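## Task

Look at the lot number printed on the shelf edge under each cardboard box in the storeroom. Every box whose number starts with 4 must end up resting on the desk, staying there without the robot holding it. The robot must not tip over or be left leaning.

## Robot and tools

Robot: a simulated Hello Robot Stretch 4, about 1.6 m tall. It has an omni-wheel base (rim within 0.23 m of its centre), a vertical lift on a mast, one arm that telescopes forward, a three-joint wrist (yaw, pitch, roll) and a two-finger gripper. There is a single arm, so every joint target goes in one flat dictionary. Cameras: head_camera, head_left_camera, head_right_camera (head, looking down and ahead) and wrist_camera. Loose objects may occasionally get nudged by something outside the robot.

Frames: the base frame has its origin on the floor under the base centre, x ahead, y to the left, z up. hand_pose is reported in it (a point between the open fingertips; with wrist joints at zero its axes match the base's), but the printed value may be somewhat off. The odometry frame is where the base frame was when the scene began. base_odometry heading runs -3.142 to 3.142, positive to the left; it counts wheel turns, so slipping shows as travel.

execute_actions: argument actions is a list holding one action or none (an empty list only reports state and images). Optional cameras lists names from head_camera, head_left_camera, head_right_camera, wrist_camera, all; omitted or null or ["all"] gives every camera, [] gives none; a wrong name rejects the call. An action contains base, joints, or both, plus optional pace and contact_limits; alternatively it is just {"end_of_arm": "enable_torque"}, which re-powers any wrist or gripper motor that cut out, holding it where it is. Motions in one action start together but may finish separately.

base takes exactly one relative move, measured from the base's last reported position: translate_m (metres, forward positive, -2 to 2, no turning), strafe_m (metres sideways, left positive, -2 to 2), or rotate_rad (radians in place, counter-clockwise from above positive, -3.2 to 3.2).

joints gives absolute targets by name, not offsets: lift_m 0 to 1.2 m; arm_m 0 to 0.55 m extension; wrist_yaw_rad -1.134 to 4.276 (0 ahead, positive left, 3.14 stowed back, above 3.4 the arm may obstruct); wrist_pitch_rad -1.117 to 4.259 (0 level, 1.57 pointing down); wrist_roll_rad -1.117 to 4.259 (0 keeps fingers level; positive turns clockwise seen from behind); gripper_m -0.038 to 0.141, the fingertip gap in metres (negative presses fingertips together). Done tolerances: lift and arm ±0.004, yaw and roll ±0.02, pitch ±0.05, gripper ±0.004. A joint target past its range is clipped and the result notes it; any other bad value or unknown key rejects the whole call. A joint or the base left out of an action may keep pushing toward an older target without its status saying so.

pace: "slow", "default", "fast" or "max" (default if omitted). Base speed up to 0.1/0.3/0.4/0.6 m/s and turn rate 1/2/3/4 rad/s respectively, reduced when lift_m is above 0.2 (down to 0.3 m/s and 1 rad/s at 1.2). contact_limits takes only arm_m, from 0 (gentlest) to 0.75 (firmest), default 0.5; the arm halts when it pushes harder.

To unfold the wrist at the start, send lift_m 0.4 with wrist_yaw_rad 0 together.

Gripping: command a gap smaller than the object; going lower squeezes harder and pulls the object toward the wrist by up to a third of the shortfall. Neither the gripper reading nor "done" proves a hold; with a command of 0 or more a firm grip shows as a clear change in gripper_m effort. Fingertips jammed on a surface below can be freed by raising the lift.

wait: seconds from 0 to 10; nothing new is commanded and the same state and images come back.

zoom_image: camera name plus region [x0, y0, x1, y1] in pixels from the top-left of that camera's latest full image, at most 504 by 504. Useful for reading lot labels.

finished_scene: scene is the current scene's number. It ends the scene for good once the last command has been held, reports success, and gives the next task. The goal must already hold and remain true. Sending a reply with no tool call ends everything.

Result lines: base_status and joint_status describe how the last accepted action ended: done; off_target (resting away from target, maybe still pushing); contact_stop_at_<key> (blocked, that part goes slack — a slack lift may sink under load, slack wheels may roll); limit_stop_at_<name>, including own_body (self-collision guard; moving away is allowed, and it tends to happen with pitch below -0.2 plus roll below -0.4 or above 4) and tilt (lean over 6 degrees; lift, arm and wheels go slack and ignore commands until the lean drops); time_out; torque_fault (wrist motor overloaded, e.g. gripper pressed into something or over roughly 2 kg held level; it goes limp until enable_torque). After such stops the old target is dropped. If any stop is reported, later execute_actions, wait and finished_scene calls in the same reply are skipped. on_its_own lists uncommanded behaviour; its "held at" is a target, not a position. lidar_m: 12 distances in metres for 30-degree sectors, first straight ahead then counter-clockwise (4th left, 7th behind, 10th right); "-" means nothing seen or closer than 0.25 m; it sees from about 0.15 m up, may miss glass, thin legs and much behind. wrist_depth_mm: 7x7 grid of median depths, 100 to 2000 mm, row by row from top left; the robot's own body appears. turned_by_wheels vs turned_by_imu differing by over about 0.1 rad signals a hit or slip, with heading error about their difference. base_tilt gives forward and right lean in degrees (fixed bias up to about 1.5). motor_effort is percent of maximum, positive toward larger joint values, peak in brackets; readings are noisy and biased. For wheel_0, wheel_1, wheel_2, positive turns the base right. An at-rest effort flagged outside its range usually means contact or a load.

Calibration: each camera has intrinsics K, distortion D and T_world_to_cam mapping base-frame points into the camera; values may drift slightly per scene and the wrist camera's pose inherits joint errors.

Avoid: driving or turning with over 1 kg held and arm_m above 0.2, especially fast; steady hard pushes or pulls, particularly with the gripper high or a high contact limit; dropping, slamming or hitting things; ending with the robot tilted or with a box kept in place only by the gripper.

Each tool is called as name(argument=value, ...), one argument or row to a line, values as JSON.

## Session

execute_actions(
  actions=[],
)

Scene clock: 0.00 s.
base_odometry: x=+0.000 y=+0.000 heading=+0.000 (m, m, rad; odometry frame)
turned_by_wheels: +0.000 (rad since the last result)
turned_by_imu: +0.000 (rad since the last result)
base_tilt: forward=+0.0 right=+0.4 (deg)
lidar_m: 0.71 0.84 2.64 1.56 0.89 0.74 0.77 0.89 1.63 1.61 0.85 0.71
base_status: not commanded
joint_positions: lift_m=+0.212 arm_m=-0.002 wrist_yaw_rad=+3.108 wrist_pitch_rad=-0.015 wrist_roll_rad=-0.003 gripper_m=+0.057
joint_status: not commanded
motor_effort: lift_m=+17 arm_m=-1 wrist_yaw_rad=-2 wrist_pitch_rad=-6 wrist_roll_rad=+2 gripper_m=-5 wheel_0=+0 wheel_1=+1 wheel_2=+0 (%)
hand_pose: x=-0.1165 y=+0.0971 z=+0.3944 quat_wxyz=(+0.017, +0.007, -0.002, +1.000) (m; base frame)
wrist_depth_mm: - 143 917 904 831 798 759 / - 126 946 891 842 788 778 / - 133 204 904 842 798 768 / 118 142 917 878 842 798 759 / 1921 991 946 891 831 809 768 / 1430 1008 196 891 192 809 768 / 946 931 946 - 831 798 768
pictures: head_camera, head_left_camera, head_right_camera, wrist_camera
Images, in order (width x height): head_camera 420x560, head_left_camera 420x672, head_right_camera 420x672, wrist_camera 616x392.

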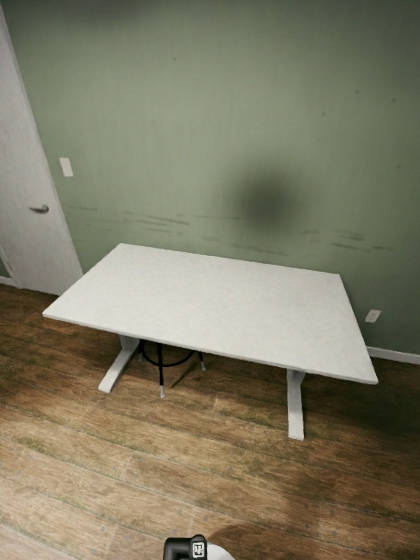

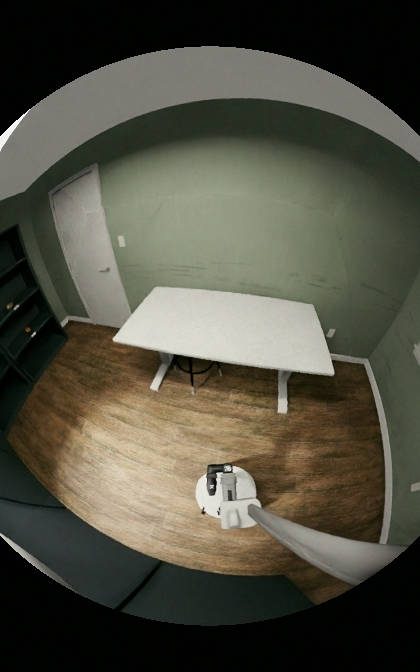

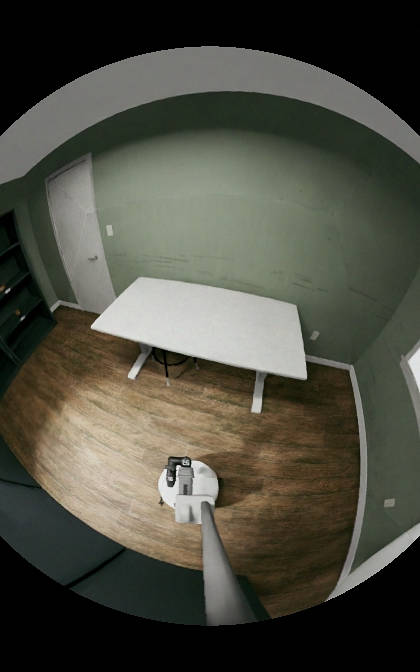

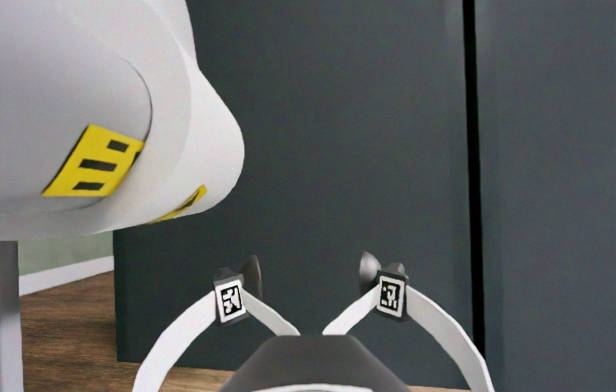

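execute_actions(
  actions=[
    {"base": {"rotate_rad": 1.3}, "pace": "default"},
  ],
)

Scene clock: 4.90 s.
base_odometry: x=+0.000 y=+0.000 heading=+1.299 (m, m, rad; odometry frame)
turned_by_wheels: +1.299 (rad since the last result)
turned_by_imu: +1.322 (rad since the last result)
base_tilt: forward=+0.0 right=+0.4 (deg)
lidar_m: 2.62 1.07 0.77 0.74 0.79 1.72 1.63 1.67 0.74 0.70 0.74 1.01
base_status: done
joint_positions: lift_m=+0.212 arm_m=-0.002 wrist_yaw_rad=+3.108 wrist_pitch_rad=-0.015 wrist_roll_rad=-0.003 gripper_m=+0.057
joint_status: not commanded
motor_effort: lift_m=+18(18) arm_m=-1(1) wrist_yaw_rad=-1(1) wrist_pitch_rad=-7(7) wrist_roll_rad=+3(1) gripper_m=-1(0) wheel_0=-3(5) wheel_1=-2(6) wheel_2=-2(8) (%)
hand_pose: x=-0.1165 y=+0.0971 z=+0.3944 quat_wxyz=(+0.017, +0.007, -0.002, +1.000) (m; base frame)
wrist_depth_mm: - 142 1756 1863 1863 1863 1808 / - 126 1808 1863 1863 1863 1921 / - 133 204 1808 1808 1863 1863 / 118 143 1808 1808 1863 1863 1921 / 1756 1808 1808 1808 1863 1863 1921 / 1397 1537 197 1464 193 1366 1336 / 946 946 991 - 960 891 917
pictures: head_camera, head_left_camera, head_right_camera, wrist_camera
camera_calibration (this result's frames):
wrist_camera: T_world_to_cam=[[0.0224643, 0.999159, -0.034289, -0.075414], [-0.0094409, -0.0340841, -0.999374, 0.453025], [-0.999703, 0.0227739, 0.00866729, 0.109754], [0, 0, 0, 1]] pos_world=[0.115693, 0.088292, 0.449204]
Images, in order (width x height): head_camera 420x560, head_left_camera 420x672, head_right_camera 420x672, wrist_camera 616x392.

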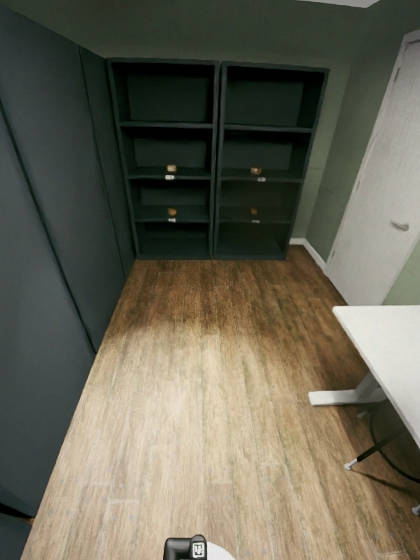

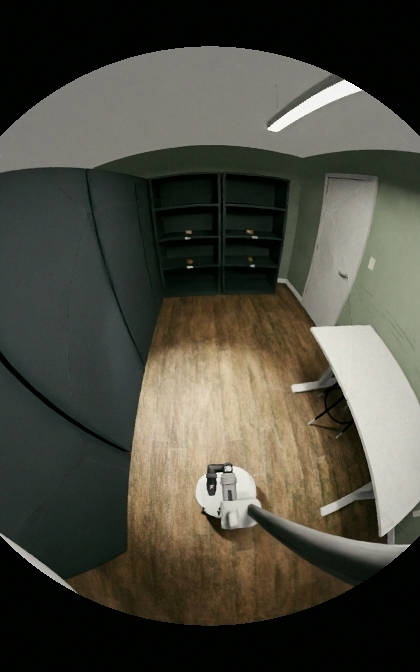

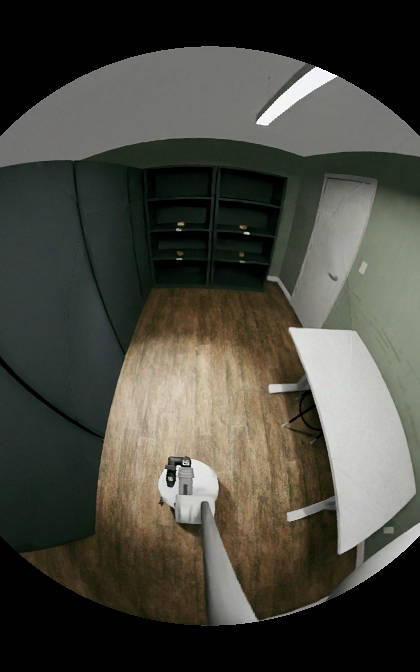

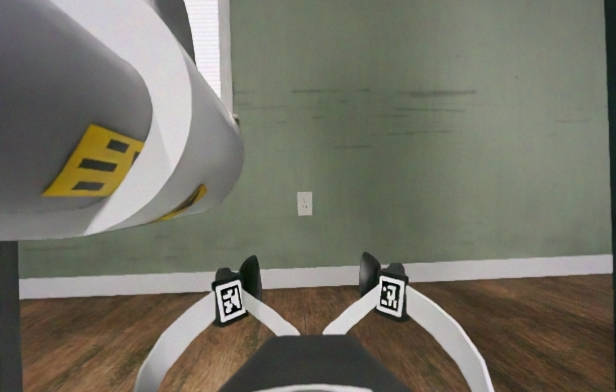

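zoom_image(
  camera="head_camera",
  region=[130, 140, 310, 260],
)

Region (130, 140, 310, 260) of head_camera's 420x560 image, scaled by 2.800, with more detail than that image has.

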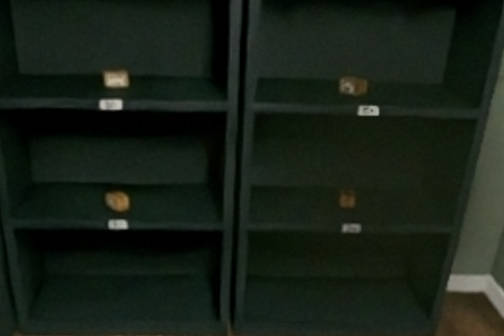

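zoom_image(
  camera="head_camera",
  region=[150, 158, 200, 228],
)

zoom_image(
  camera="head_camera",
  region=[235, 158, 285, 228],
)

Region (150, 158, 200, 228) of head_camera's 420x560 image, scaled by 7.200, with more detail than that image has; it fills the left 360 columns of this view, and the rest is white.

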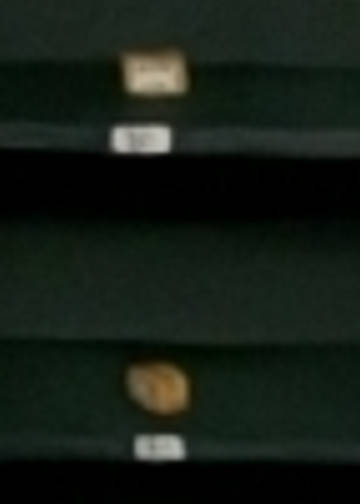

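Region (235, 158, 285, 228) of head_camera's 420x560 image, scaled by 7.200, with more detail than that image has; it fills the left 360 columns of this view, and the rest is white.

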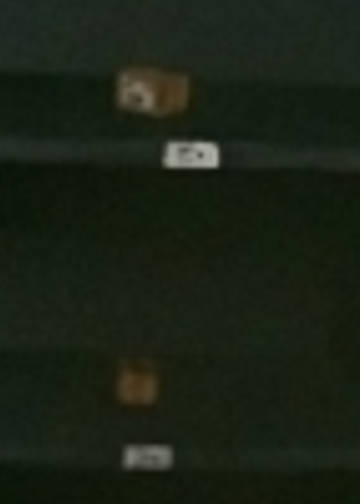

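execute_actions(
  actions=[
    {"base": {"translate_m": 1.5}, "joints": {"lift_m": 0.5, "wrist_yaw_rad": 0, "gripper_m": 0.12}, "pace": "fast"},
  ],
)

Scene clock: 20.83 s.
base_odometry: x=+0.402 y=+1.445 heading=+1.300 (m, m, rad; odometry frame)
turned_by_wheels: +0.000 (rad since the last result)
turned_by_imu: +0.008 (rad since the last result)
base_tilt: forward=+0.0 right=+0.4 (deg)
lidar_m: 1.13 1.06 0.77 0.74 0.77 1.08 3.17 1.04 0.88 1.46 1.57 1.18
base_status: done
joint_positions: lift_m=+0.500 arm_m=-0.002 wrist_yaw_rad=+0.000 wrist_pitch_rad=-0.015 wrist_roll_rad=-0.003 gripper_m=+0.120
joint_status: all done
motor_effort: lift_m=+21(27) arm_m=-1(1) wrist_yaw_rad=-1(9) wrist_pitch_rad=-6(5) wrist_roll_rad=+2(1) gripper_m=+1(1) wheel_0=+1(4) wheel_1=+1(6) wheel_2=+1(12) (%)
hand_pose: x=+0.4573 y=-0.0874 z=+0.6822 quat_wxyz=(+1.000, -0.002, -0.007, +0.000) (m; base frame)
wrist_depth_mm: 1118 1366 1366 1397 1397 1397 1397 / 1078 1366 1397 1025 1397 1042 1060 / 1078 1397 1430 1308 1366 1397 1397 / 1098 1397 1397 1397 1397 1430 1430 / 1060 1336 1308 1160 1008 1118 1078 / 1042 1397 218 1397 931 1430 1430 / 1078 1366 1397 - 1430 1336 1336
pictures: head_camera, head_left_camera, head_right_camera, wrist_camera
camera_calibration (this result's frames):
wrist_camera: T_world_to_cam=[[0.0112149, -0.999349, -0.0342882, -0.0636465], [0.0082771, 0.034382, -0.999374, 0.737661], [0.999903, 0.0109241, 0.00865731, -0.230362], [0, 0, 0, 1]] pos_world=[0.224948, -0.0864508, 0.737011]
Images, in order (width x height): head_camera 420x560, head_left_camera 420x672, head_right_camera 420x672, wrist_camera 616x392.

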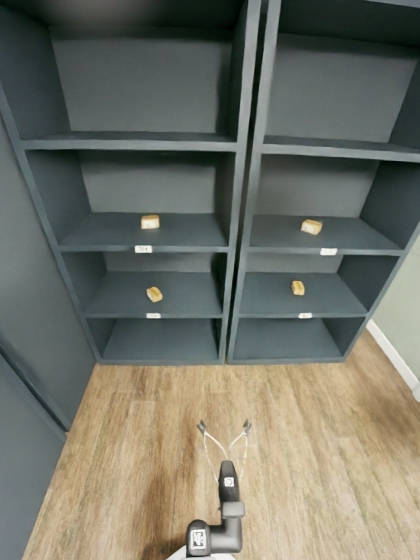

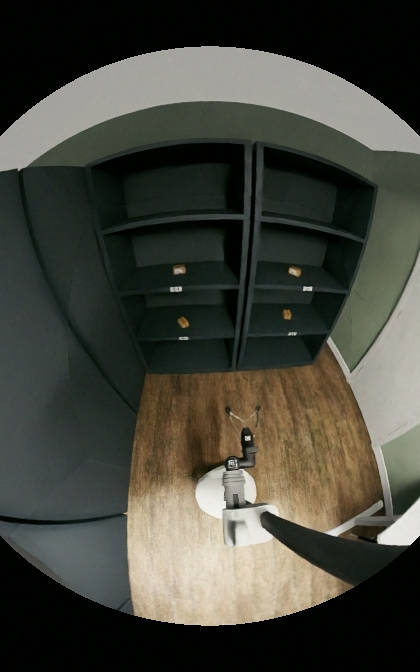

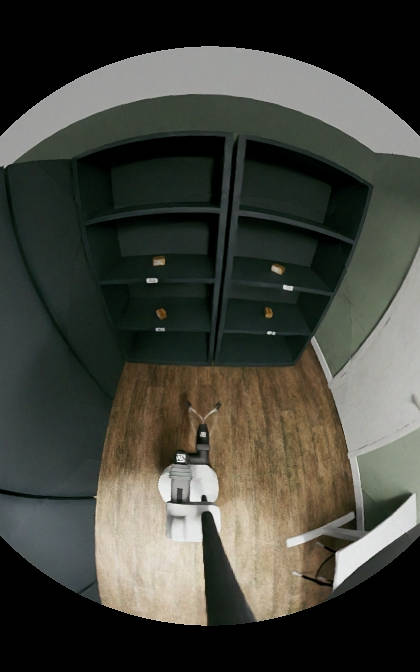

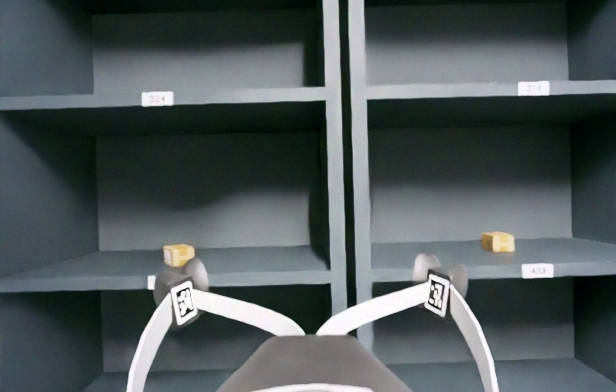

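zoom_image(
  camera="head_camera",
  region=[120, 205, 190, 325],
)

zoom_image(
  camera="head_camera",
  region=[280, 205, 350, 325],
)

zoom_image(
  camera="wrist_camera",
  region=[460, 70, 580, 290],
)

Region (120, 205, 190, 325) of head_camera's 420x560 image, scaled by 4.200, with more detail than that image has; it fills the left 294 columns of this view, and the rest is white.

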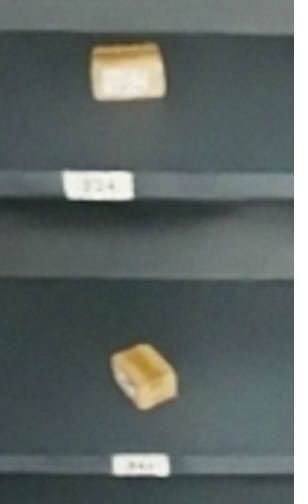

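Region (280, 205, 350, 325) of head_camera's 420x560 image, scaled by 4.200, with more detail than that image has; it fills the left 294 columns of this view, and the rest is white.

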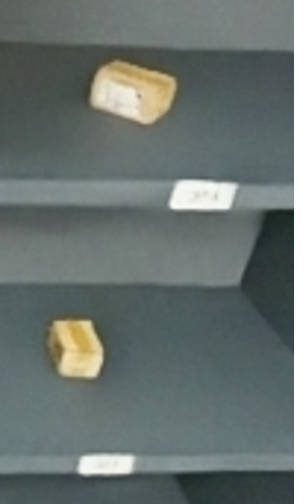

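Region (460, 70, 580, 290) of wrist_camera's 616x392 image, scaled by 2.291; it fills the left 275 columns of this view, and the rest is white.

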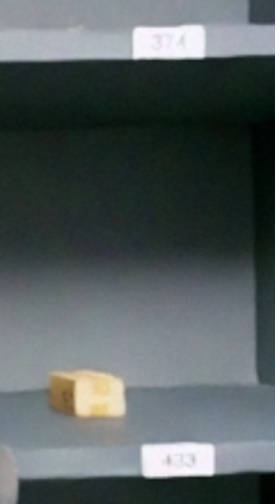

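zoom_image(
  camera="head_camera",
  region=[140, 306, 168, 324],
)

zoom_image(
  camera="wrist_camera",
  region=[125, 80, 195, 120],
)

Region (140, 306, 168, 324) of head_camera's 420x560 image, scaled by 18.000, with more detail than that image has; it fills the top 324 rows of this view, and the rest is white.

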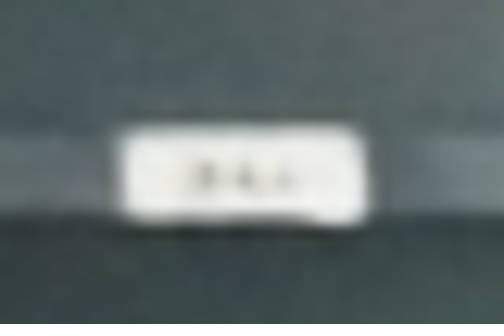

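Region (125, 80, 195, 120) of wrist_camera's 616x392 image, scaled by 7.200; it fills the top 288 rows of this view, and the rest is white.

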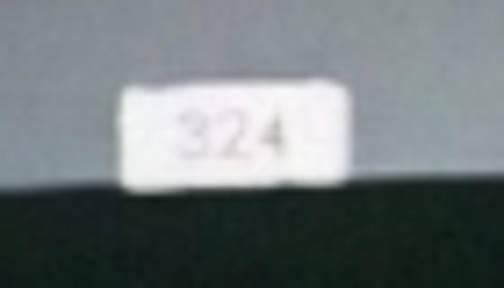

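execute_actions(
  actions=[
    {"base": {"strafe_m": -0.2}, "joints": {"lift_m": 0.37}, "pace": "fast"},
  ],
  cameras=["head_camera", "wrist_camera"],
)

Scene clock: 129.87 s.
base_odometry: x=+0.595 y=+1.392 heading=+1.300 (m, m, rad; odometry frame)
turned_by_wheels: +0.000 (rad since the last result)
turned_by_imu: -0.002 (rad since the last result)
base_tilt: forward=+0.1 right=+0.4 (deg)
lidar_m: 1.11 1.17 0.98 0.94 0.99 1.38 3.18 0.74 0.73 1.26 1.37 1.15
base_status: done
joint_positions: lift_m=+0.370 arm_m=-0.002 wrist_yaw_rad=+0.000 wrist_pitch_rad=-0.015 wrist_roll_rad=-0.003 gripper_m=+0.120
joint_status: all done
motor_effort: lift_m=+14(21) arm_m=-1(1) wrist_yaw_rad=-1(2) wrist_pitch_rad=-8(8) wrist_roll_rad=+0(2) gripper_m=+0(1) wheel_0=-2(10) wheel_1=+1(14) wheel_2=+0(1) (%)
hand_pose: x=+0.4573 y=-0.0874 z=+0.5528 quat_wxyz=(+1.000, -0.002, -0.007, +0.000) (m; base frame)
wrist_depth_mm: 1366 1397 931 931 1397 1397 1008 / 1138 1160 1098 1138 1281 1336 1098 / 1397 1397 1430 1366 1366 1397 1118 / 1366 1397 1397 1397 1366 1397 1118 / 1336 1397 1397 1308 1397 1397 1118 / 1366 1366 218 1138 1397 1397 1138 / 1182 1182 1160 - 1138 1060 1042
pictures: head_camera, wrist_camera
camera_calibration (this result's frames):
wrist_camera: T_world_to_cam=[[0.0110613, -0.999351, -0.0342882, -0.0680583], [0.00829467, 0.0343808, -0.999374, 0.608314], [0.999904, 0.0107699, 0.00866958, -0.229249], [0, 0, 0, 1]] pos_world=[0.224934, -0.0864594, 0.607588]
Images, in order (width x height): head_camera 420x560, wrist_camera 616x392.

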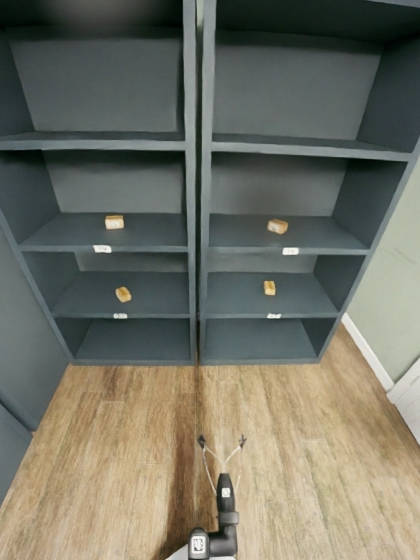

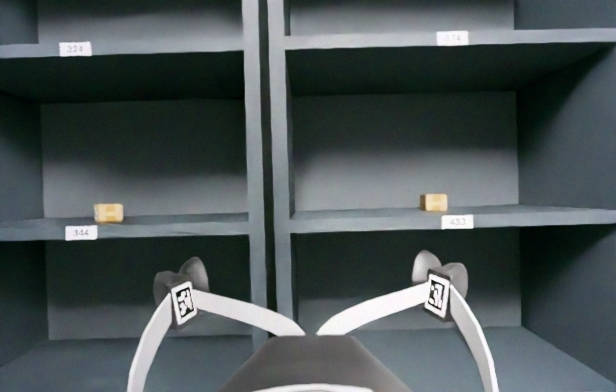

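zoom_image(
  camera="wrist_camera",
  region=[400, 180, 500, 240],
)

zoom_image(
  camera="wrist_camera",
  region=[50, 190, 150, 250],
)

zoom_image(
  camera="wrist_camera",
  region=[410, 15, 500, 65],
)

Region (400, 180, 500, 240) of wrist_camera's 616x392 image, scaled by 5.040; it fills the top 302 rows of this view, and the rest is white.

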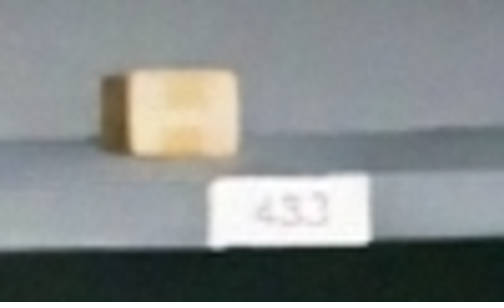

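Region (50, 190, 150, 250) of wrist_camera's 616x392 image, scaled by 5.040; it fills the top 302 rows of this view, and the rest is white.

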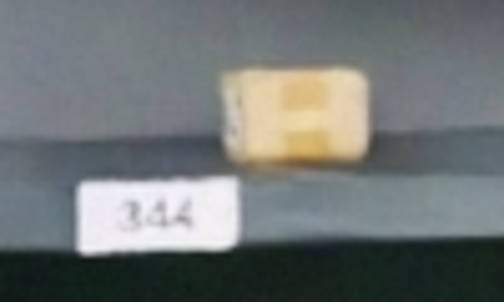

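Region (410, 15, 500, 65) of wrist_camera's 616x392 image, scaled by 5.600.

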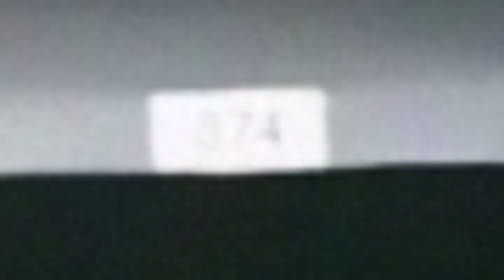

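zoom_image(
  camera="wrist_camera",
  region=[220, 30, 340, 250],
)

zoom_image(
  camera="head_camera",
  region=[170, 420, 270, 560],
)

zoom_image(
  camera="head_camera",
  region=[240, 265, 310, 325],
)

Region (220, 30, 340, 250) of wrist_camera's 616x392 image, scaled by 2.291; it fills the left 275 columns of this view, and the rest is white.

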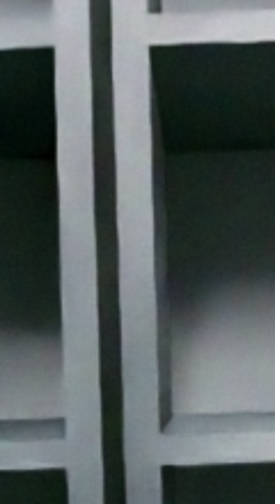

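Region (170, 420, 270, 560) of head_camera's 420x560 image, scaled by 3.600, with more detail than that image has; it fills the left 360 columns of this view, and the rest is white.

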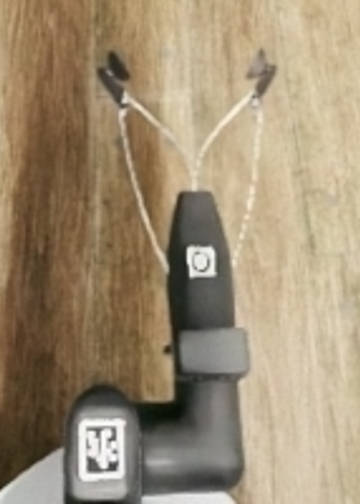

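Region (240, 265, 310, 325) of head_camera's 420x560 image, scaled by 7.200, with more detail than that image has; it fills the top 432 rows of this view, and the rest is white.

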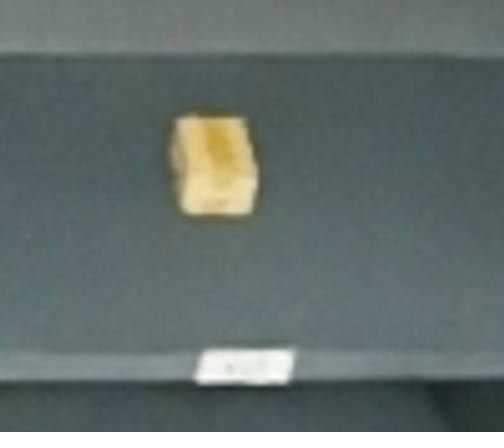

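execute_actions(
  actions=[
    {"base": {"strafe_m": -0.385}, "joints": {"lift_m": 0.392, "gripper_m": 0.135}, "pace": "fast"},
  ],
  cameras=[],
)

execute_actions(
  actions=[
    {"base": {"translate_m": 0.55}, "pace": "fast"},
  ],
  cameras=["head_camera", "wrist_camera"],
)

Scene clock: 213.17 s.
base_odometry: x=+0.966 y=+1.289 heading=+1.300 (m, m, rad; odometry frame)
turned_by_wheels: +0.000 (rad since the last result)
turned_by_imu: -0.001 (rad since the last result)
base_tilt: forward=+0.0 right=+0.3 (deg)
lidar_m: 1.12 1.17 1.38 1.31 1.40 1.92 0.59 0.52 0.72 0.88 0.96 1.16
base_status: done
joint_positions: lift_m=+0.392 arm_m=-0.002 wrist_yaw_rad=+0.000 wrist_pitch_rad=-0.015 wrist_roll_rad=-0.003 gripper_m=+0.135
joint_status: all done
motor_effort: lift_m=+21(20) arm_m=-2(1) wrist_yaw_rad=-1(1) wrist_pitch_rad=-6(5) wrist_roll_rad=+3(3) gripper_m=-1(1) wheel_0=-1(12) wheel_1=+3(13) wheel_2=+0(1) (%)
hand_pose: x=+0.4573 y=-0.0874 z=+0.5742 quat_wxyz=(+1.000, -0.002, -0.007, +0.000) (m; base frame)
wrist_depth_mm: 1397 931 1366 1366 1397 1397 1205 / 1060 931 1138 1160 1182 1430 1229 / 1397 904 1397 1366 1397 1078 1205 / 1430 917 1397 1397 1397 1098 1255 / 1366 960 1397 1366 1397 1008 1255 / 1397 917 1397 1366 1366 1025 1255 / 1255 946 1205 - 1182 1078 1205
pictures: none
No camera images: the call's "cameras" was empty. Leave "cameras" out to get every camera's image.

Scene clock: 215.90 s.
base_odometry: x=+1.113 y=+1.819 heading=+1.300 (m, m, rad; odometry frame)
turned_by_wheels: +0.000 (rad since the last result)
turned_by_imu: +0.003 (rad since the last result)
base_tilt: forward=+0.0 right=+0.4 (deg)
lidar_m: 0.55 0.61 0.85 1.32 1.40 1.94 1.07 1.09 0.95 0.90 0.95 0.59
base_status: done
joint_positions: lift_m=+0.392 arm_m=-0.002 wrist_yaw_rad=+0.000 wrist_pitch_rad=-0.015 wrist_roll_rad=-0.003 gripper_m=+0.135
joint_status: not commanded
motor_effort: lift_m=+21(21) arm_m=-1(1) wrist_yaw_rad=-1(1) wrist_pitch_rad=-7(8) wrist_roll_rad=+2(2) gripper_m=+0(1) wheel_0=+0(7) wheel_1=+1(7) wheel_2=+2(13) (%)
hand_pose: x=+0.4573 y=-0.0874 z=+0.5742 quat_wxyz=(+1.000, -0.002, -0.007, +0.000) (m; base frame)
wrist_depth_mm: 597 741 759 768 778 750 585 / 597 820 820 820 831 820 585 / 591 820 820 820 809 820 591 / 585 831 831 831 820 820 597 / 530 597 574 549 525 504 488 / 366 362 366 362 364 366 564 / 574 809 831 - 831 831 609
pictures: head_camera, wrist_camera
camera_calibration (this result's frames):
wrist_camera: T_world_to_cam=[[0.0111648, -0.99935, -0.0342887, -0.0673407], [0.00824981, 0.0343817, -0.999375, 0.629739], [0.999904, 0.010875, 0.00862832, -0.229411], [0, 0, 0, 1]] pos_world=[0.224945, -0.0864536, 0.629015]
Images, in order (width x height): head_camera 420x560, wrist_camera 616x392.

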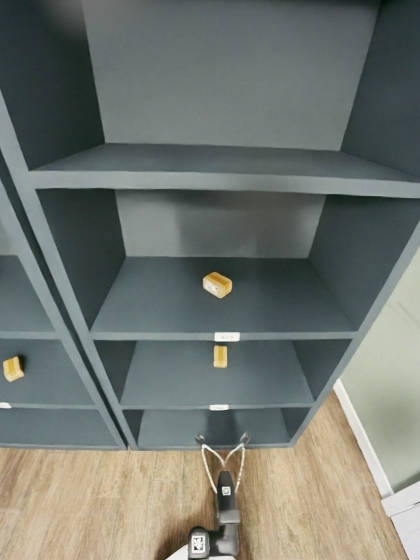

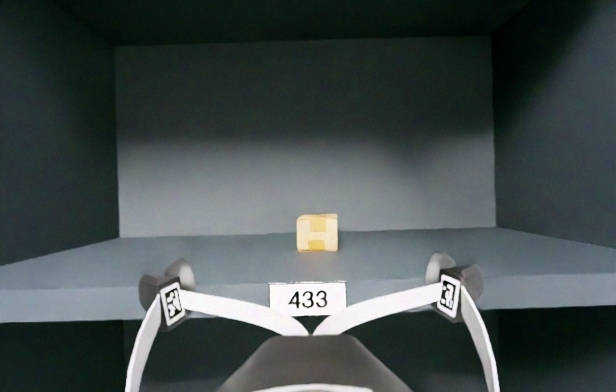

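execute_actions(
  actions=[
    {"base": {"strafe_m": -0.013}, "joints": {"lift_m": 0.435, "wrist_pitch_rad": 0.15, "arm_m": 0.08}, "pace": "fast"},
  ],
  cameras=["head_camera", "wrist_camera"],
)

Scene clock: 247.37 s.
base_odometry: x=+1.125 y=+1.815 heading=+1.300 (m, m, rad; odometry frame)
turned_by_wheels: +0.000 (rad since the last result)
turned_by_imu: -0.001 (rad since the last result)
base_tilt: forward=+0.1 right=+0.4 (deg)
lidar_m: 0.56 0.61 0.82 1.32 1.39 1.94 1.07 1.09 0.94 0.90 0.94 0.60
base_status: done
joint_positions: lift_m=+0.435 arm_m=+0.079 wrist_yaw_rad=+0.000 wrist_pitch_rad=+0.152 wrist_roll_rad=-0.003 gripper_m=+0.135
joint_status: all done
motor_effort: lift_m=+21(29) arm_m=+5(6) wrist_yaw_rad=-2(0) wrist_pitch_rad=-6(5) wrist_roll_rad=+2(1) gripper_m=+0(2) wheel_0=+0(10) wheel_1=+1(8) wheel_2=+0(2) (%)
hand_pose: x=+0.5352 y=-0.0874 z=+0.5692 quat_wxyz=(+0.997, -0.002, +0.076, +0.000) (m; base frame)
wrist_depth_mm: 615 691 683 683 691 691 564 / 615 699 707 707 707 707 574 / 609 723 723 723 723 732 574 / 580 741 723 580 661 634 539 / 394 387 377 368 364 355 349 / 294 290 291 290 290 291 294 / 597 798 798 - 798 809 591
pictures: head_camera, wrist_camera
camera_calibration (this result's frames):
wrist_camera: T_world_to_cam=[[0.00549279, -0.999349, -0.0356642, -0.0645121], [-0.158112, 0.0343482, -0.986824, 0.705939], [0.987406, 0.0110594, -0.15782, -0.205854], [0, 0, 0, 1]] pos_world=[0.315233, -0.0864412, 0.661849]
Images, in order (width x height): head_camera 420x560, wrist_camera 616x392.

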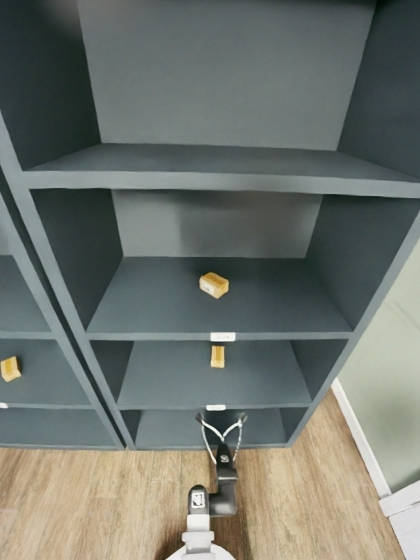

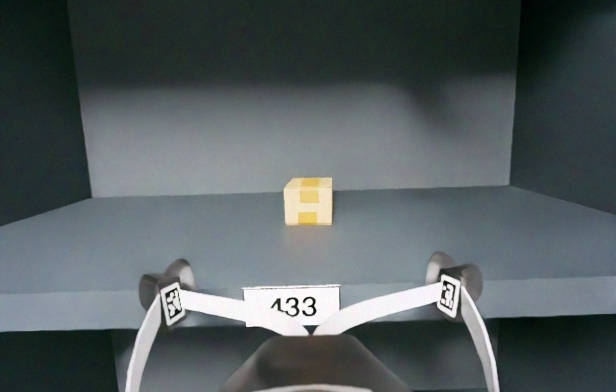

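execute_actions(
  actions=[
    {"base": {"translate_m": 0.13}, "joints": {"lift_m": 0.444, "arm_m": 0.22}, "pace": "default"},
  ],
  cameras=["head_camera", "wrist_camera"],
)

Scene clock: 276.47 s.
base_odometry: x=+1.160 y=+1.940 heading=+1.301 (m, m, rad; odometry frame)
turned_by_wheels: +0.000 (rad since the last result)
turned_by_imu: +0.000 (rad since the last result)
base_tilt: forward=+0.1 right=+0.3 (deg)
lidar_m: 0.44 0.47 0.64 1.34 1.41 1.95 1.18 1.25 0.93 0.90 0.63 0.45
base_status: done
joint_positions: lift_m=+0.444 arm_m=+0.219 wrist_yaw_rad=+0.000 wrist_pitch_rad=+0.152 wrist_roll_rad=-0.003 gripper_m=+0.135
joint_status: all done
motor_effort: lift_m=+22(26) arm_m=+5(6) wrist_yaw_rad=-2(1) wrist_pitch_rad=-8(7) wrist_roll_rad=+2(2) gripper_m=+1(2) wheel_0=+1(4) wheel_1=+1(6) wheel_2=+1(10) (%)
hand_pose: x=+0.6753 y=-0.0874 z=+0.5781 quat_wxyz=(+0.997, -0.002, +0.076, +0.000) (m; base frame)
wrist_depth_mm: 427 430 427 430 430 433 430 / 442 439 439 439 442 439 442 / 452 452 452 455 459 452 455 / 462 466 462 466 469 462 466 / 421 413 404 242 384 382 375 / 282 248 242 200 200 235 259 / 212 201 208 - 203 200 199
pictures: head_camera, wrist_camera
camera_calibration (this result's frames):
wrist_camera: T_world_to_cam=[[0.00545757, -0.999349, -0.0356651, -0.0649468], [-0.15828, 0.0343527, -0.986796, 0.736984], [0.987379, 0.0110306, -0.15799, -0.342586], [0, 0, 0, 1]] pos_world=[0.455267, -0.086443, 0.670812]
Images, in order (width x height): head_camera 420x560, wrist_camera 616x392.

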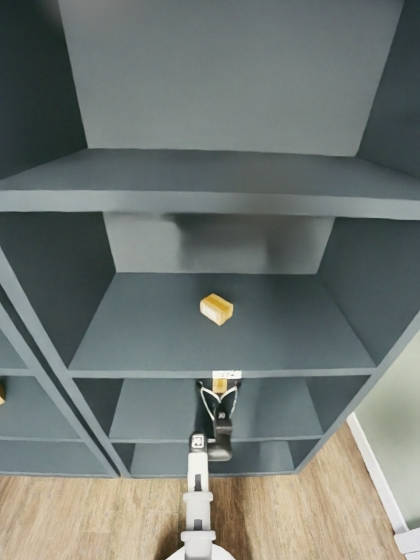

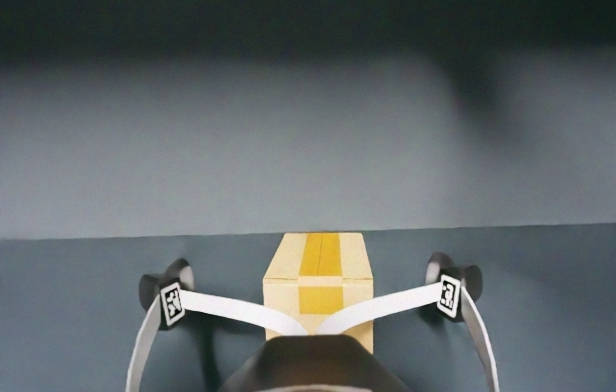

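execute_actions(
  actions=[
    {"joints": {"gripper_m": 0.015}},
  ],
  cameras=["wrist_camera"],
)

Scene clock: 288.17 s.
base_odometry: x=+1.160 y=+1.940 heading=+1.301 (m, m, rad; odometry frame)
turned_by_wheels: +0.000 (rad since the last result)
turned_by_imu: -0.001 (rad since the last result)
base_tilt: forward=+0.1 right=+0.4 (deg)
lidar_m: 0.44 0.46 0.66 1.32 1.40 1.95 1.18 1.23 0.94 0.91 0.63 0.46
base_status: not commanded
joint_positions: lift_m=+0.444 arm_m=+0.219 wrist_yaw_rad=+0.000 wrist_pitch_rad=+0.153 wrist_roll_rad=-0.003 gripper_m=+0.015
joint_status: all done
motor_effort: lift_m=+21(21) arm_m=+5(4) wrist_yaw_rad=-2(2) wrist_pitch_rad=-7(10) wrist_roll_rad=+3(1) gripper_m=-18(17) wheel_0=+1(1) wheel_1=+1(1) wheel_2=+1(1) (%)
hand_pose: x=+0.6752 y=-0.0874 z=+0.5779 quat_wxyz=(+0.997, -0.002, +0.077, +0.000) (m; base frame)
wrist_depth_mm: 430 427 430 433 430 433 430 / 439 442 442 439 442 442 442 / 452 452 452 455 455 455 455 / 466 466 466 469 466 466 466 / 418 407 402 235 384 375 368 / 281 277 187 187 186 260 257 / 211 198 207 - 202 191 198
pictures: wrist_camera
camera_calibration (this result's frames):
wrist_camera: T_world_to_cam=[[0.00534109, -0.999349, -0.0356695, -0.0648986], [-0.159135, 0.0343661, -0.986659, 0.737232], [0.987242, 0.0109461, -0.158848, -0.342], [0, 0, 0, 1]] pos_world=[0.455302, -0.0864486, 0.670755]
Images, in order (width x height): wrist_camera 616x392.

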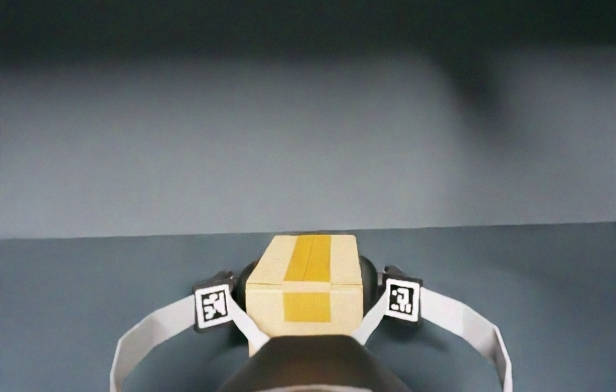

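execute_actions(
  actions=[
    {"joints": {"lift_m": 0.475}},
  ],
  cameras=["wrist_camera"],
)

Scene clock: 292.97 s.
base_odometry: x=+1.160 y=+1.940 heading=+1.301 (m, m, rad; odometry frame)
turned_by_wheels: +0.000 (rad since the last result)
turned_by_imu: -0.001 (rad since the last result)
base_tilt: forward=+0.0 right=+0.3 (deg)
lidar_m: 0.43 0.46 0.65 1.33 1.39 1.96 1.17 1.23 0.92 0.90 0.65 0.45
base_status: not commanded
joint_positions: lift_m=+0.475 arm_m=+0.219 wrist_yaw_rad=+0.000 wrist_pitch_rad=+0.153 wrist_roll_rad=-0.003 gripper_m=+0.015
joint_status: all done
motor_effort: lift_m=+22(26) arm_m=+4(4) wrist_yaw_rad=-1(2) wrist_pitch_rad=-8(8) wrist_roll_rad=+2(1) gripper_m=-20(21) wheel_0=+1(1) wheel_1=+1(1) wheel_2=+1(1) (%)
hand_pose: x=+0.6752 y=-0.0874 z=+0.6088 quat_wxyz=(+0.997, -0.002, +0.077, +0.000) (m; base frame)
wrist_depth_mm: 427 430 433 430 430 430 430 / 439 439 442 442 439 442 442 / 452 455 455 455 455 455 455 / 462 462 469 466 466 466 466 / 473 477 477 235 477 466 459 / 347 343 187 187 185 322 320 / 263 245 257 - 251 236 246
pictures: wrist_camera
camera_calibration (this result's frames):
wrist_camera: T_world_to_cam=[[0.00533311, -0.999349, -0.0356707, -0.0637902], [-0.159355, 0.0343661, -0.986623, 0.767848], [0.987207, 0.0109461, -0.159069, -0.336924], [0, 0, 0, 1]] pos_world=[0.455314, -0.0864486, 0.701707]
Images, in order (width x height): wrist_camera 616x392.

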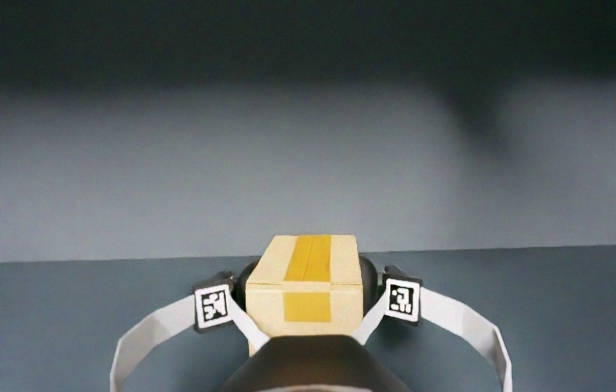

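execute_actions(
  actions=[
    {"base": {"translate_m": -0.45}, "joints": {"lift_m": 0.58, "arm_m": 0.0}, "pace": "fast"},
  ],
  cameras=[],
)

execute_actions(
  actions=[
    {"base": {"rotate_rad": -2.65}, "joints": {"lift_m": 0.72}, "pace": "default"},
  ],
)

Scene clock: 317.90 s.
base_odometry: x=+1.040 y=+1.507 heading=+1.301 (m, m, rad; odometry frame)
turned_by_wheels: +0.000 (rad since the last result)
turned_by_imu: -0.004 (rad since the last result)
base_tilt: forward=+0.0 right=+0.3 (deg)
lidar_m: 0.87 0.92 1.33 1.33 1.39 1.96 0.75 0.77 0.95 0.85 0.95 0.93
base_status: done
joint_positions: lift_m=+0.580 arm_m=+0.001 wrist_yaw_rad=+0.000 wrist_pitch_rad=+0.154 wrist_roll_rad=-0.003 gripper_m=+0.015
joint_status: all done
motor_effort: lift_m=+22(20) arm_m=-4(7) wrist_yaw_rad=-1(3) wrist_pitch_rad=-8(9) wrist_roll_rad=+2(2) gripper_m=-21(19) wheel_0=-1(12) wheel_1=+1(8) wheel_2=-2(13) (%)
hand_pose: x=+0.4567 y=-0.0874 z=+0.7138 quat_wxyz=(+0.997, -0.002, +0.077, +0.000) (m; base frame)
wrist_depth_mm: 634 707 732 661 683 699 1078 / 654 891 1098 1098 1078 820 1078 / 676 946 1118 1138 1138 831 1138 / 691 931 1160 1182 1160 842 1182 / 715 798 842 235 809 732 1160 / 732 759 187 187 186 741 1229 / 1098 788 1182 - 1160 866 1205
pictures: none
No camera images: the call's "cameras" was empty. Leave "cameras" out to get every camera's image.

Scene clock: 320.50 s.
base_odometry: x=+1.040 y=+1.507 heading=-1.349 (m, m, rad; odometry frame)
turned_by_wheels: -2.650 (rad since the last result)
turned_by_imu: -2.698 (rad since the last result)
base_tilt: forward=+0.1 right=+0.3 (deg)
lidar_m: 0.77 0.96 0.85 0.92 0.94 0.90 0.93 1.28 1.34 1.38 1.88 0.72
base_status: done
joint_positions: lift_m=+0.720 arm_m=+0.001 wrist_yaw_rad=+0.000 wrist_pitch_rad=+0.154 wrist_roll_rad=-0.003 gripper_m=+0.015
joint_status: all done
motor_effort: lift_m=+21(22) arm_m=-4(4) wrist_yaw_rad=+0(3) wrist_pitch_rad=-8(11) wrist_roll_rad=+2(3) gripper_m=-21(21) wheel_0=+2(6) wheel_1=-1(8) wheel_2=+1(7) (%)
hand_pose: x=+0.4567 y=-0.0875 z=+0.8538 quat_wxyz=(+0.997, -0.002, +0.077, +0.000) (m; base frame)
wrist_depth_mm: 809 1008 1308 1921 - - - / 820 1025 1336 1983 - - - / 809 1025 1336 1983 - - - / 831 1008 1255 1255 1182 - - / 842 931 750 235 654 - - / 842 991 187 187 186 1983 1921 / 854 991 1308 - 1537 1430 1464
pictures: head_camera, head_left_camera, head_right_camera, wrist_camera
camera_calibration (this result's frames):
wrist_camera: T_world_to_cam=[[0.00505413, -0.999351, -0.0356661, -0.0538389], [-0.15941, 0.0344052, -0.986613, 0.974853], [0.9872, 0.010672, -0.159132, -0.0822318], [0, 0, 0, 1]] pos_world=[0.236853, -0.0864664, 0.946797]
Images, in order (width x height): head_camera 420x560, head_left_camera 420x672, head_right_camera 420x672, wrist_camera 616x392.

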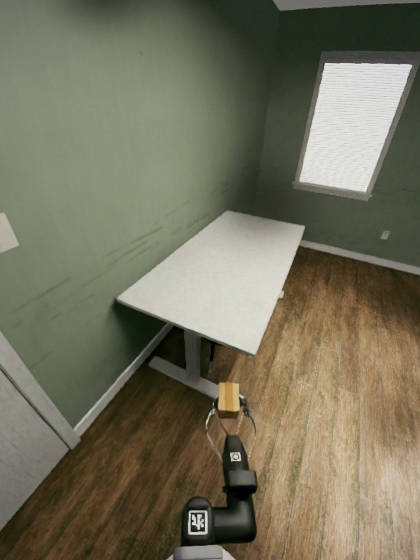

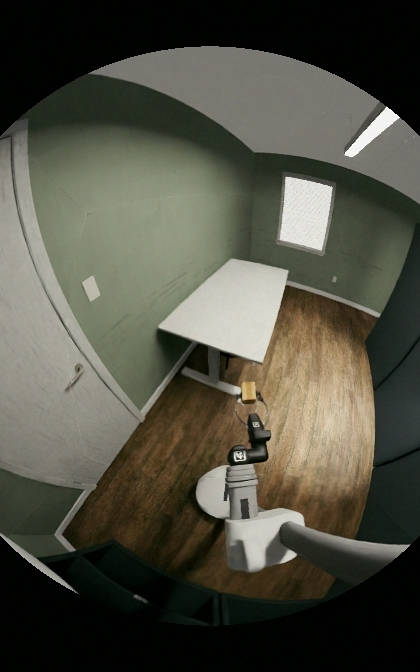

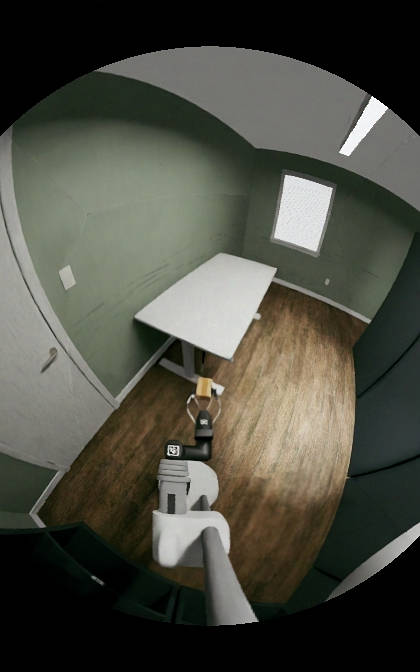

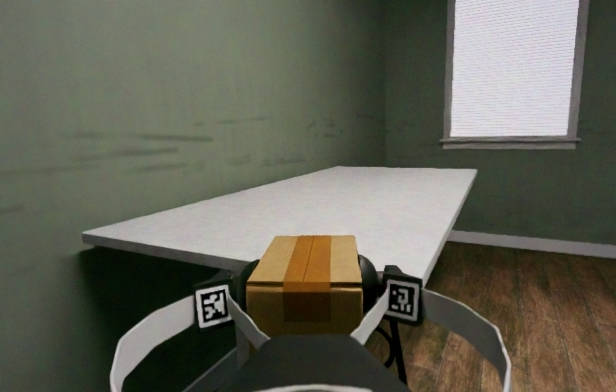

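execute_actions(
  actions=[
    {"base": {"translate_m": 0.27}, "joints": {"lift_m": 0.67, "arm_m": 0.27}, "pace": "default"},
  ],
)

Scene clock: 344.87 s.
base_odometry: x=+1.099 y=+1.243 heading=-1.349 (m, m, rad; odometry frame)
turned_by_wheels: +0.000 (rad since the last result)
turned_by_imu: +0.001 (rad since the last result)
base_tilt: forward=+0.1 right=+0.4 (deg)
lidar_m: 0.54 0.69 0.73 0.75 1.09 1.13 1.20 1.55 1.47 1.53 2.04 0.48
base_status: done
joint_positions: lift_m=+0.670 arm_m=+0.269 wrist_yaw_rad=+0.000 wrist_pitch_rad=+0.154 wrist_roll_rad=-0.003 gripper_m=+0.015
joint_status: all done
motor_effort: lift_m=+15(21) arm_m=+5(5) wrist_yaw_rad=-2(0) wrist_pitch_rad=-9(11) wrist_roll_rad=+2(1) gripper_m=-21(16) wheel_0=+1(9) wheel_1=+1(7) wheel_2=+0(9) (%)
hand_pose: x=+0.7252 y=-0.0873 z=+0.8044 quat_wxyz=(+0.997, -0.002, +0.077, +0.000) (m; base frame)
wrist_depth_mm: 574 707 931 1336 - - - / 574 715 931 1336 - - - / 580 715 960 1397 - - - / 585 732 878 946 904 878 1008 / 549 535 525 234 504 496 484 / 368 364 188 187 185 340 338 / 276 258 271 - 264 250 258
pictures: head_camera, head_left_camera, head_right_camera, wrist_camera
camera_calibration (this result's frames):
wrist_camera: T_world_to_cam=[[0.00549211, -0.999349, -0.0356657, -0.057153], [-0.159399, 0.0343353, -0.986617, 0.968834], [0.987199, 0.0111037, -0.159107, -0.355117], [0, 0, 0, 1]] pos_world=[0.505316, -0.0864379, 0.897328]
Images, in order (width x height): head_camera 420x560, head_left_camera 420x672, head_right_camera 420x672, wrist_camera 616x392.

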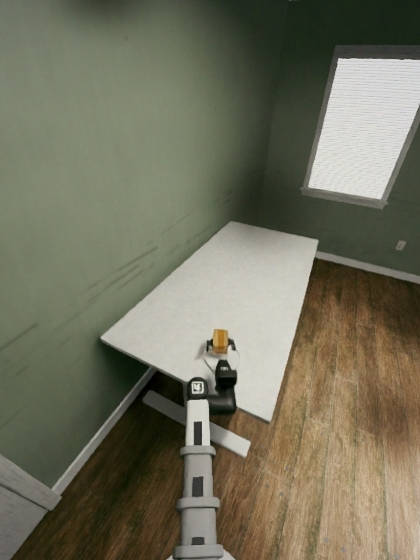

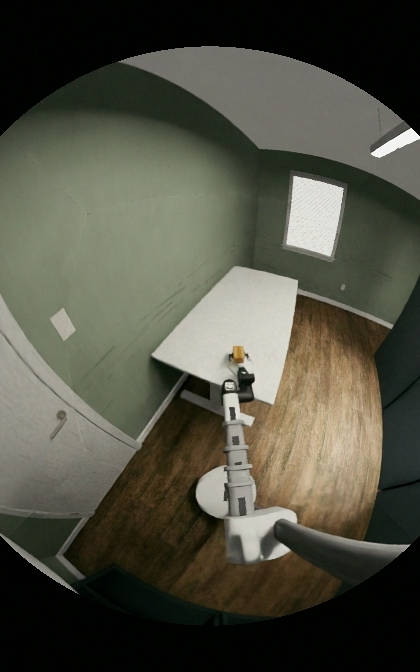

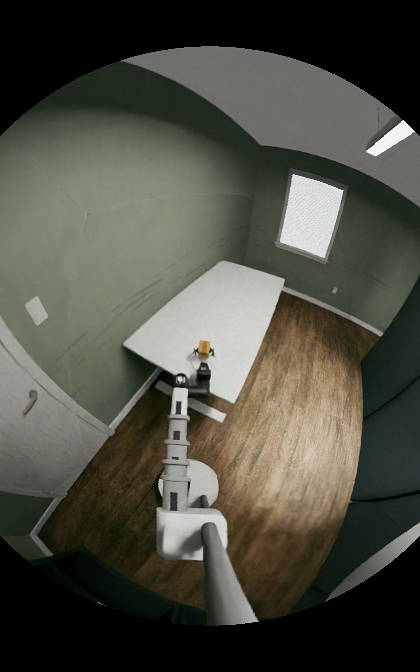

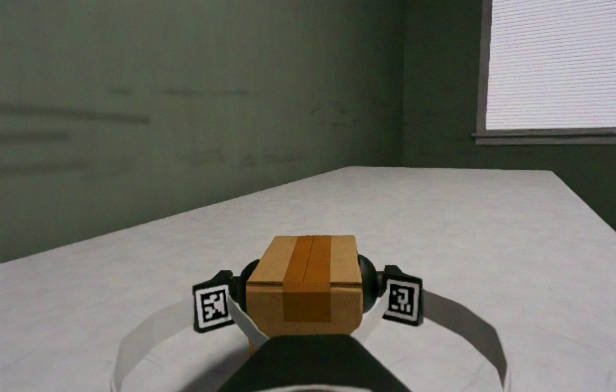

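execute_actions(
  actions=[
    {"joints": {"lift_m": 0.632}, "pace": "default"},
  ],
  cameras=["wrist_camera"],
)

Scene clock: 351.77 s.
base_odometry: x=+1.099 y=+1.243 heading=-1.349 (m, m, rad; odometry frame)
turned_by_wheels: +0.000 (rad since the last result)
turned_by_imu: -0.001 (rad since the last result)
base_tilt: forward=+0.2 right=+0.4 (deg)
lidar_m: 0.54 0.68 0.74 0.75 1.10 1.13 1.18 1.55 1.46 1.53 2.04 0.50
base_status: not commanded
joint_positions: lift_m=+0.632 arm_m=+0.269 wrist_yaw_rad=+0.000 wrist_pitch_rad=+0.154 wrist_roll_rad=-0.003 gripper_m=+0.015
joint_status: all done
motor_effort: lift_m=+14(18) arm_m=+5(4) wrist_yaw_rad=-2(2) wrist_pitch_rad=-10(9) wrist_roll_rad=+1(2) gripper_m=-20(20) wheel_0=+1(1) wheel_1=+1(1) wheel_2=+0(0) (%)
hand_pose: x=+0.7252 y=-0.0874 z=+0.7664 quat_wxyz=(+0.997, -0.002, +0.077, +0.000) (m; base frame)
wrist_depth_mm: 569 707 931 1366 - - - / 574 715 931 1366 - - - / 580 732 946 1397 - - - / 585 683 759 732 707 683 668 / 427 415 407 235 389 382 373 / 285 279 187 187 186 264 262 / 213 201 210 - 204 193 200
pictures: wrist_camera
camera_calibration (this result's frames):
wrist_camera: T_world_to_cam=[[0.00547047, -0.999349, -0.035666, -0.0584975], [-0.159428, 0.0343387, -0.986612, 0.93138], [0.987194, 0.0110834, -0.159137, -0.361134], [0, 0, 0, 1]] pos_world=[0.505318, -0.0864392, 0.859355]
Images, in order (width x height): wrist_camera 616x392.

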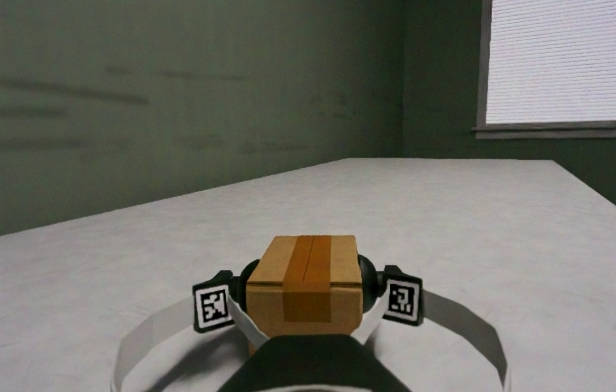

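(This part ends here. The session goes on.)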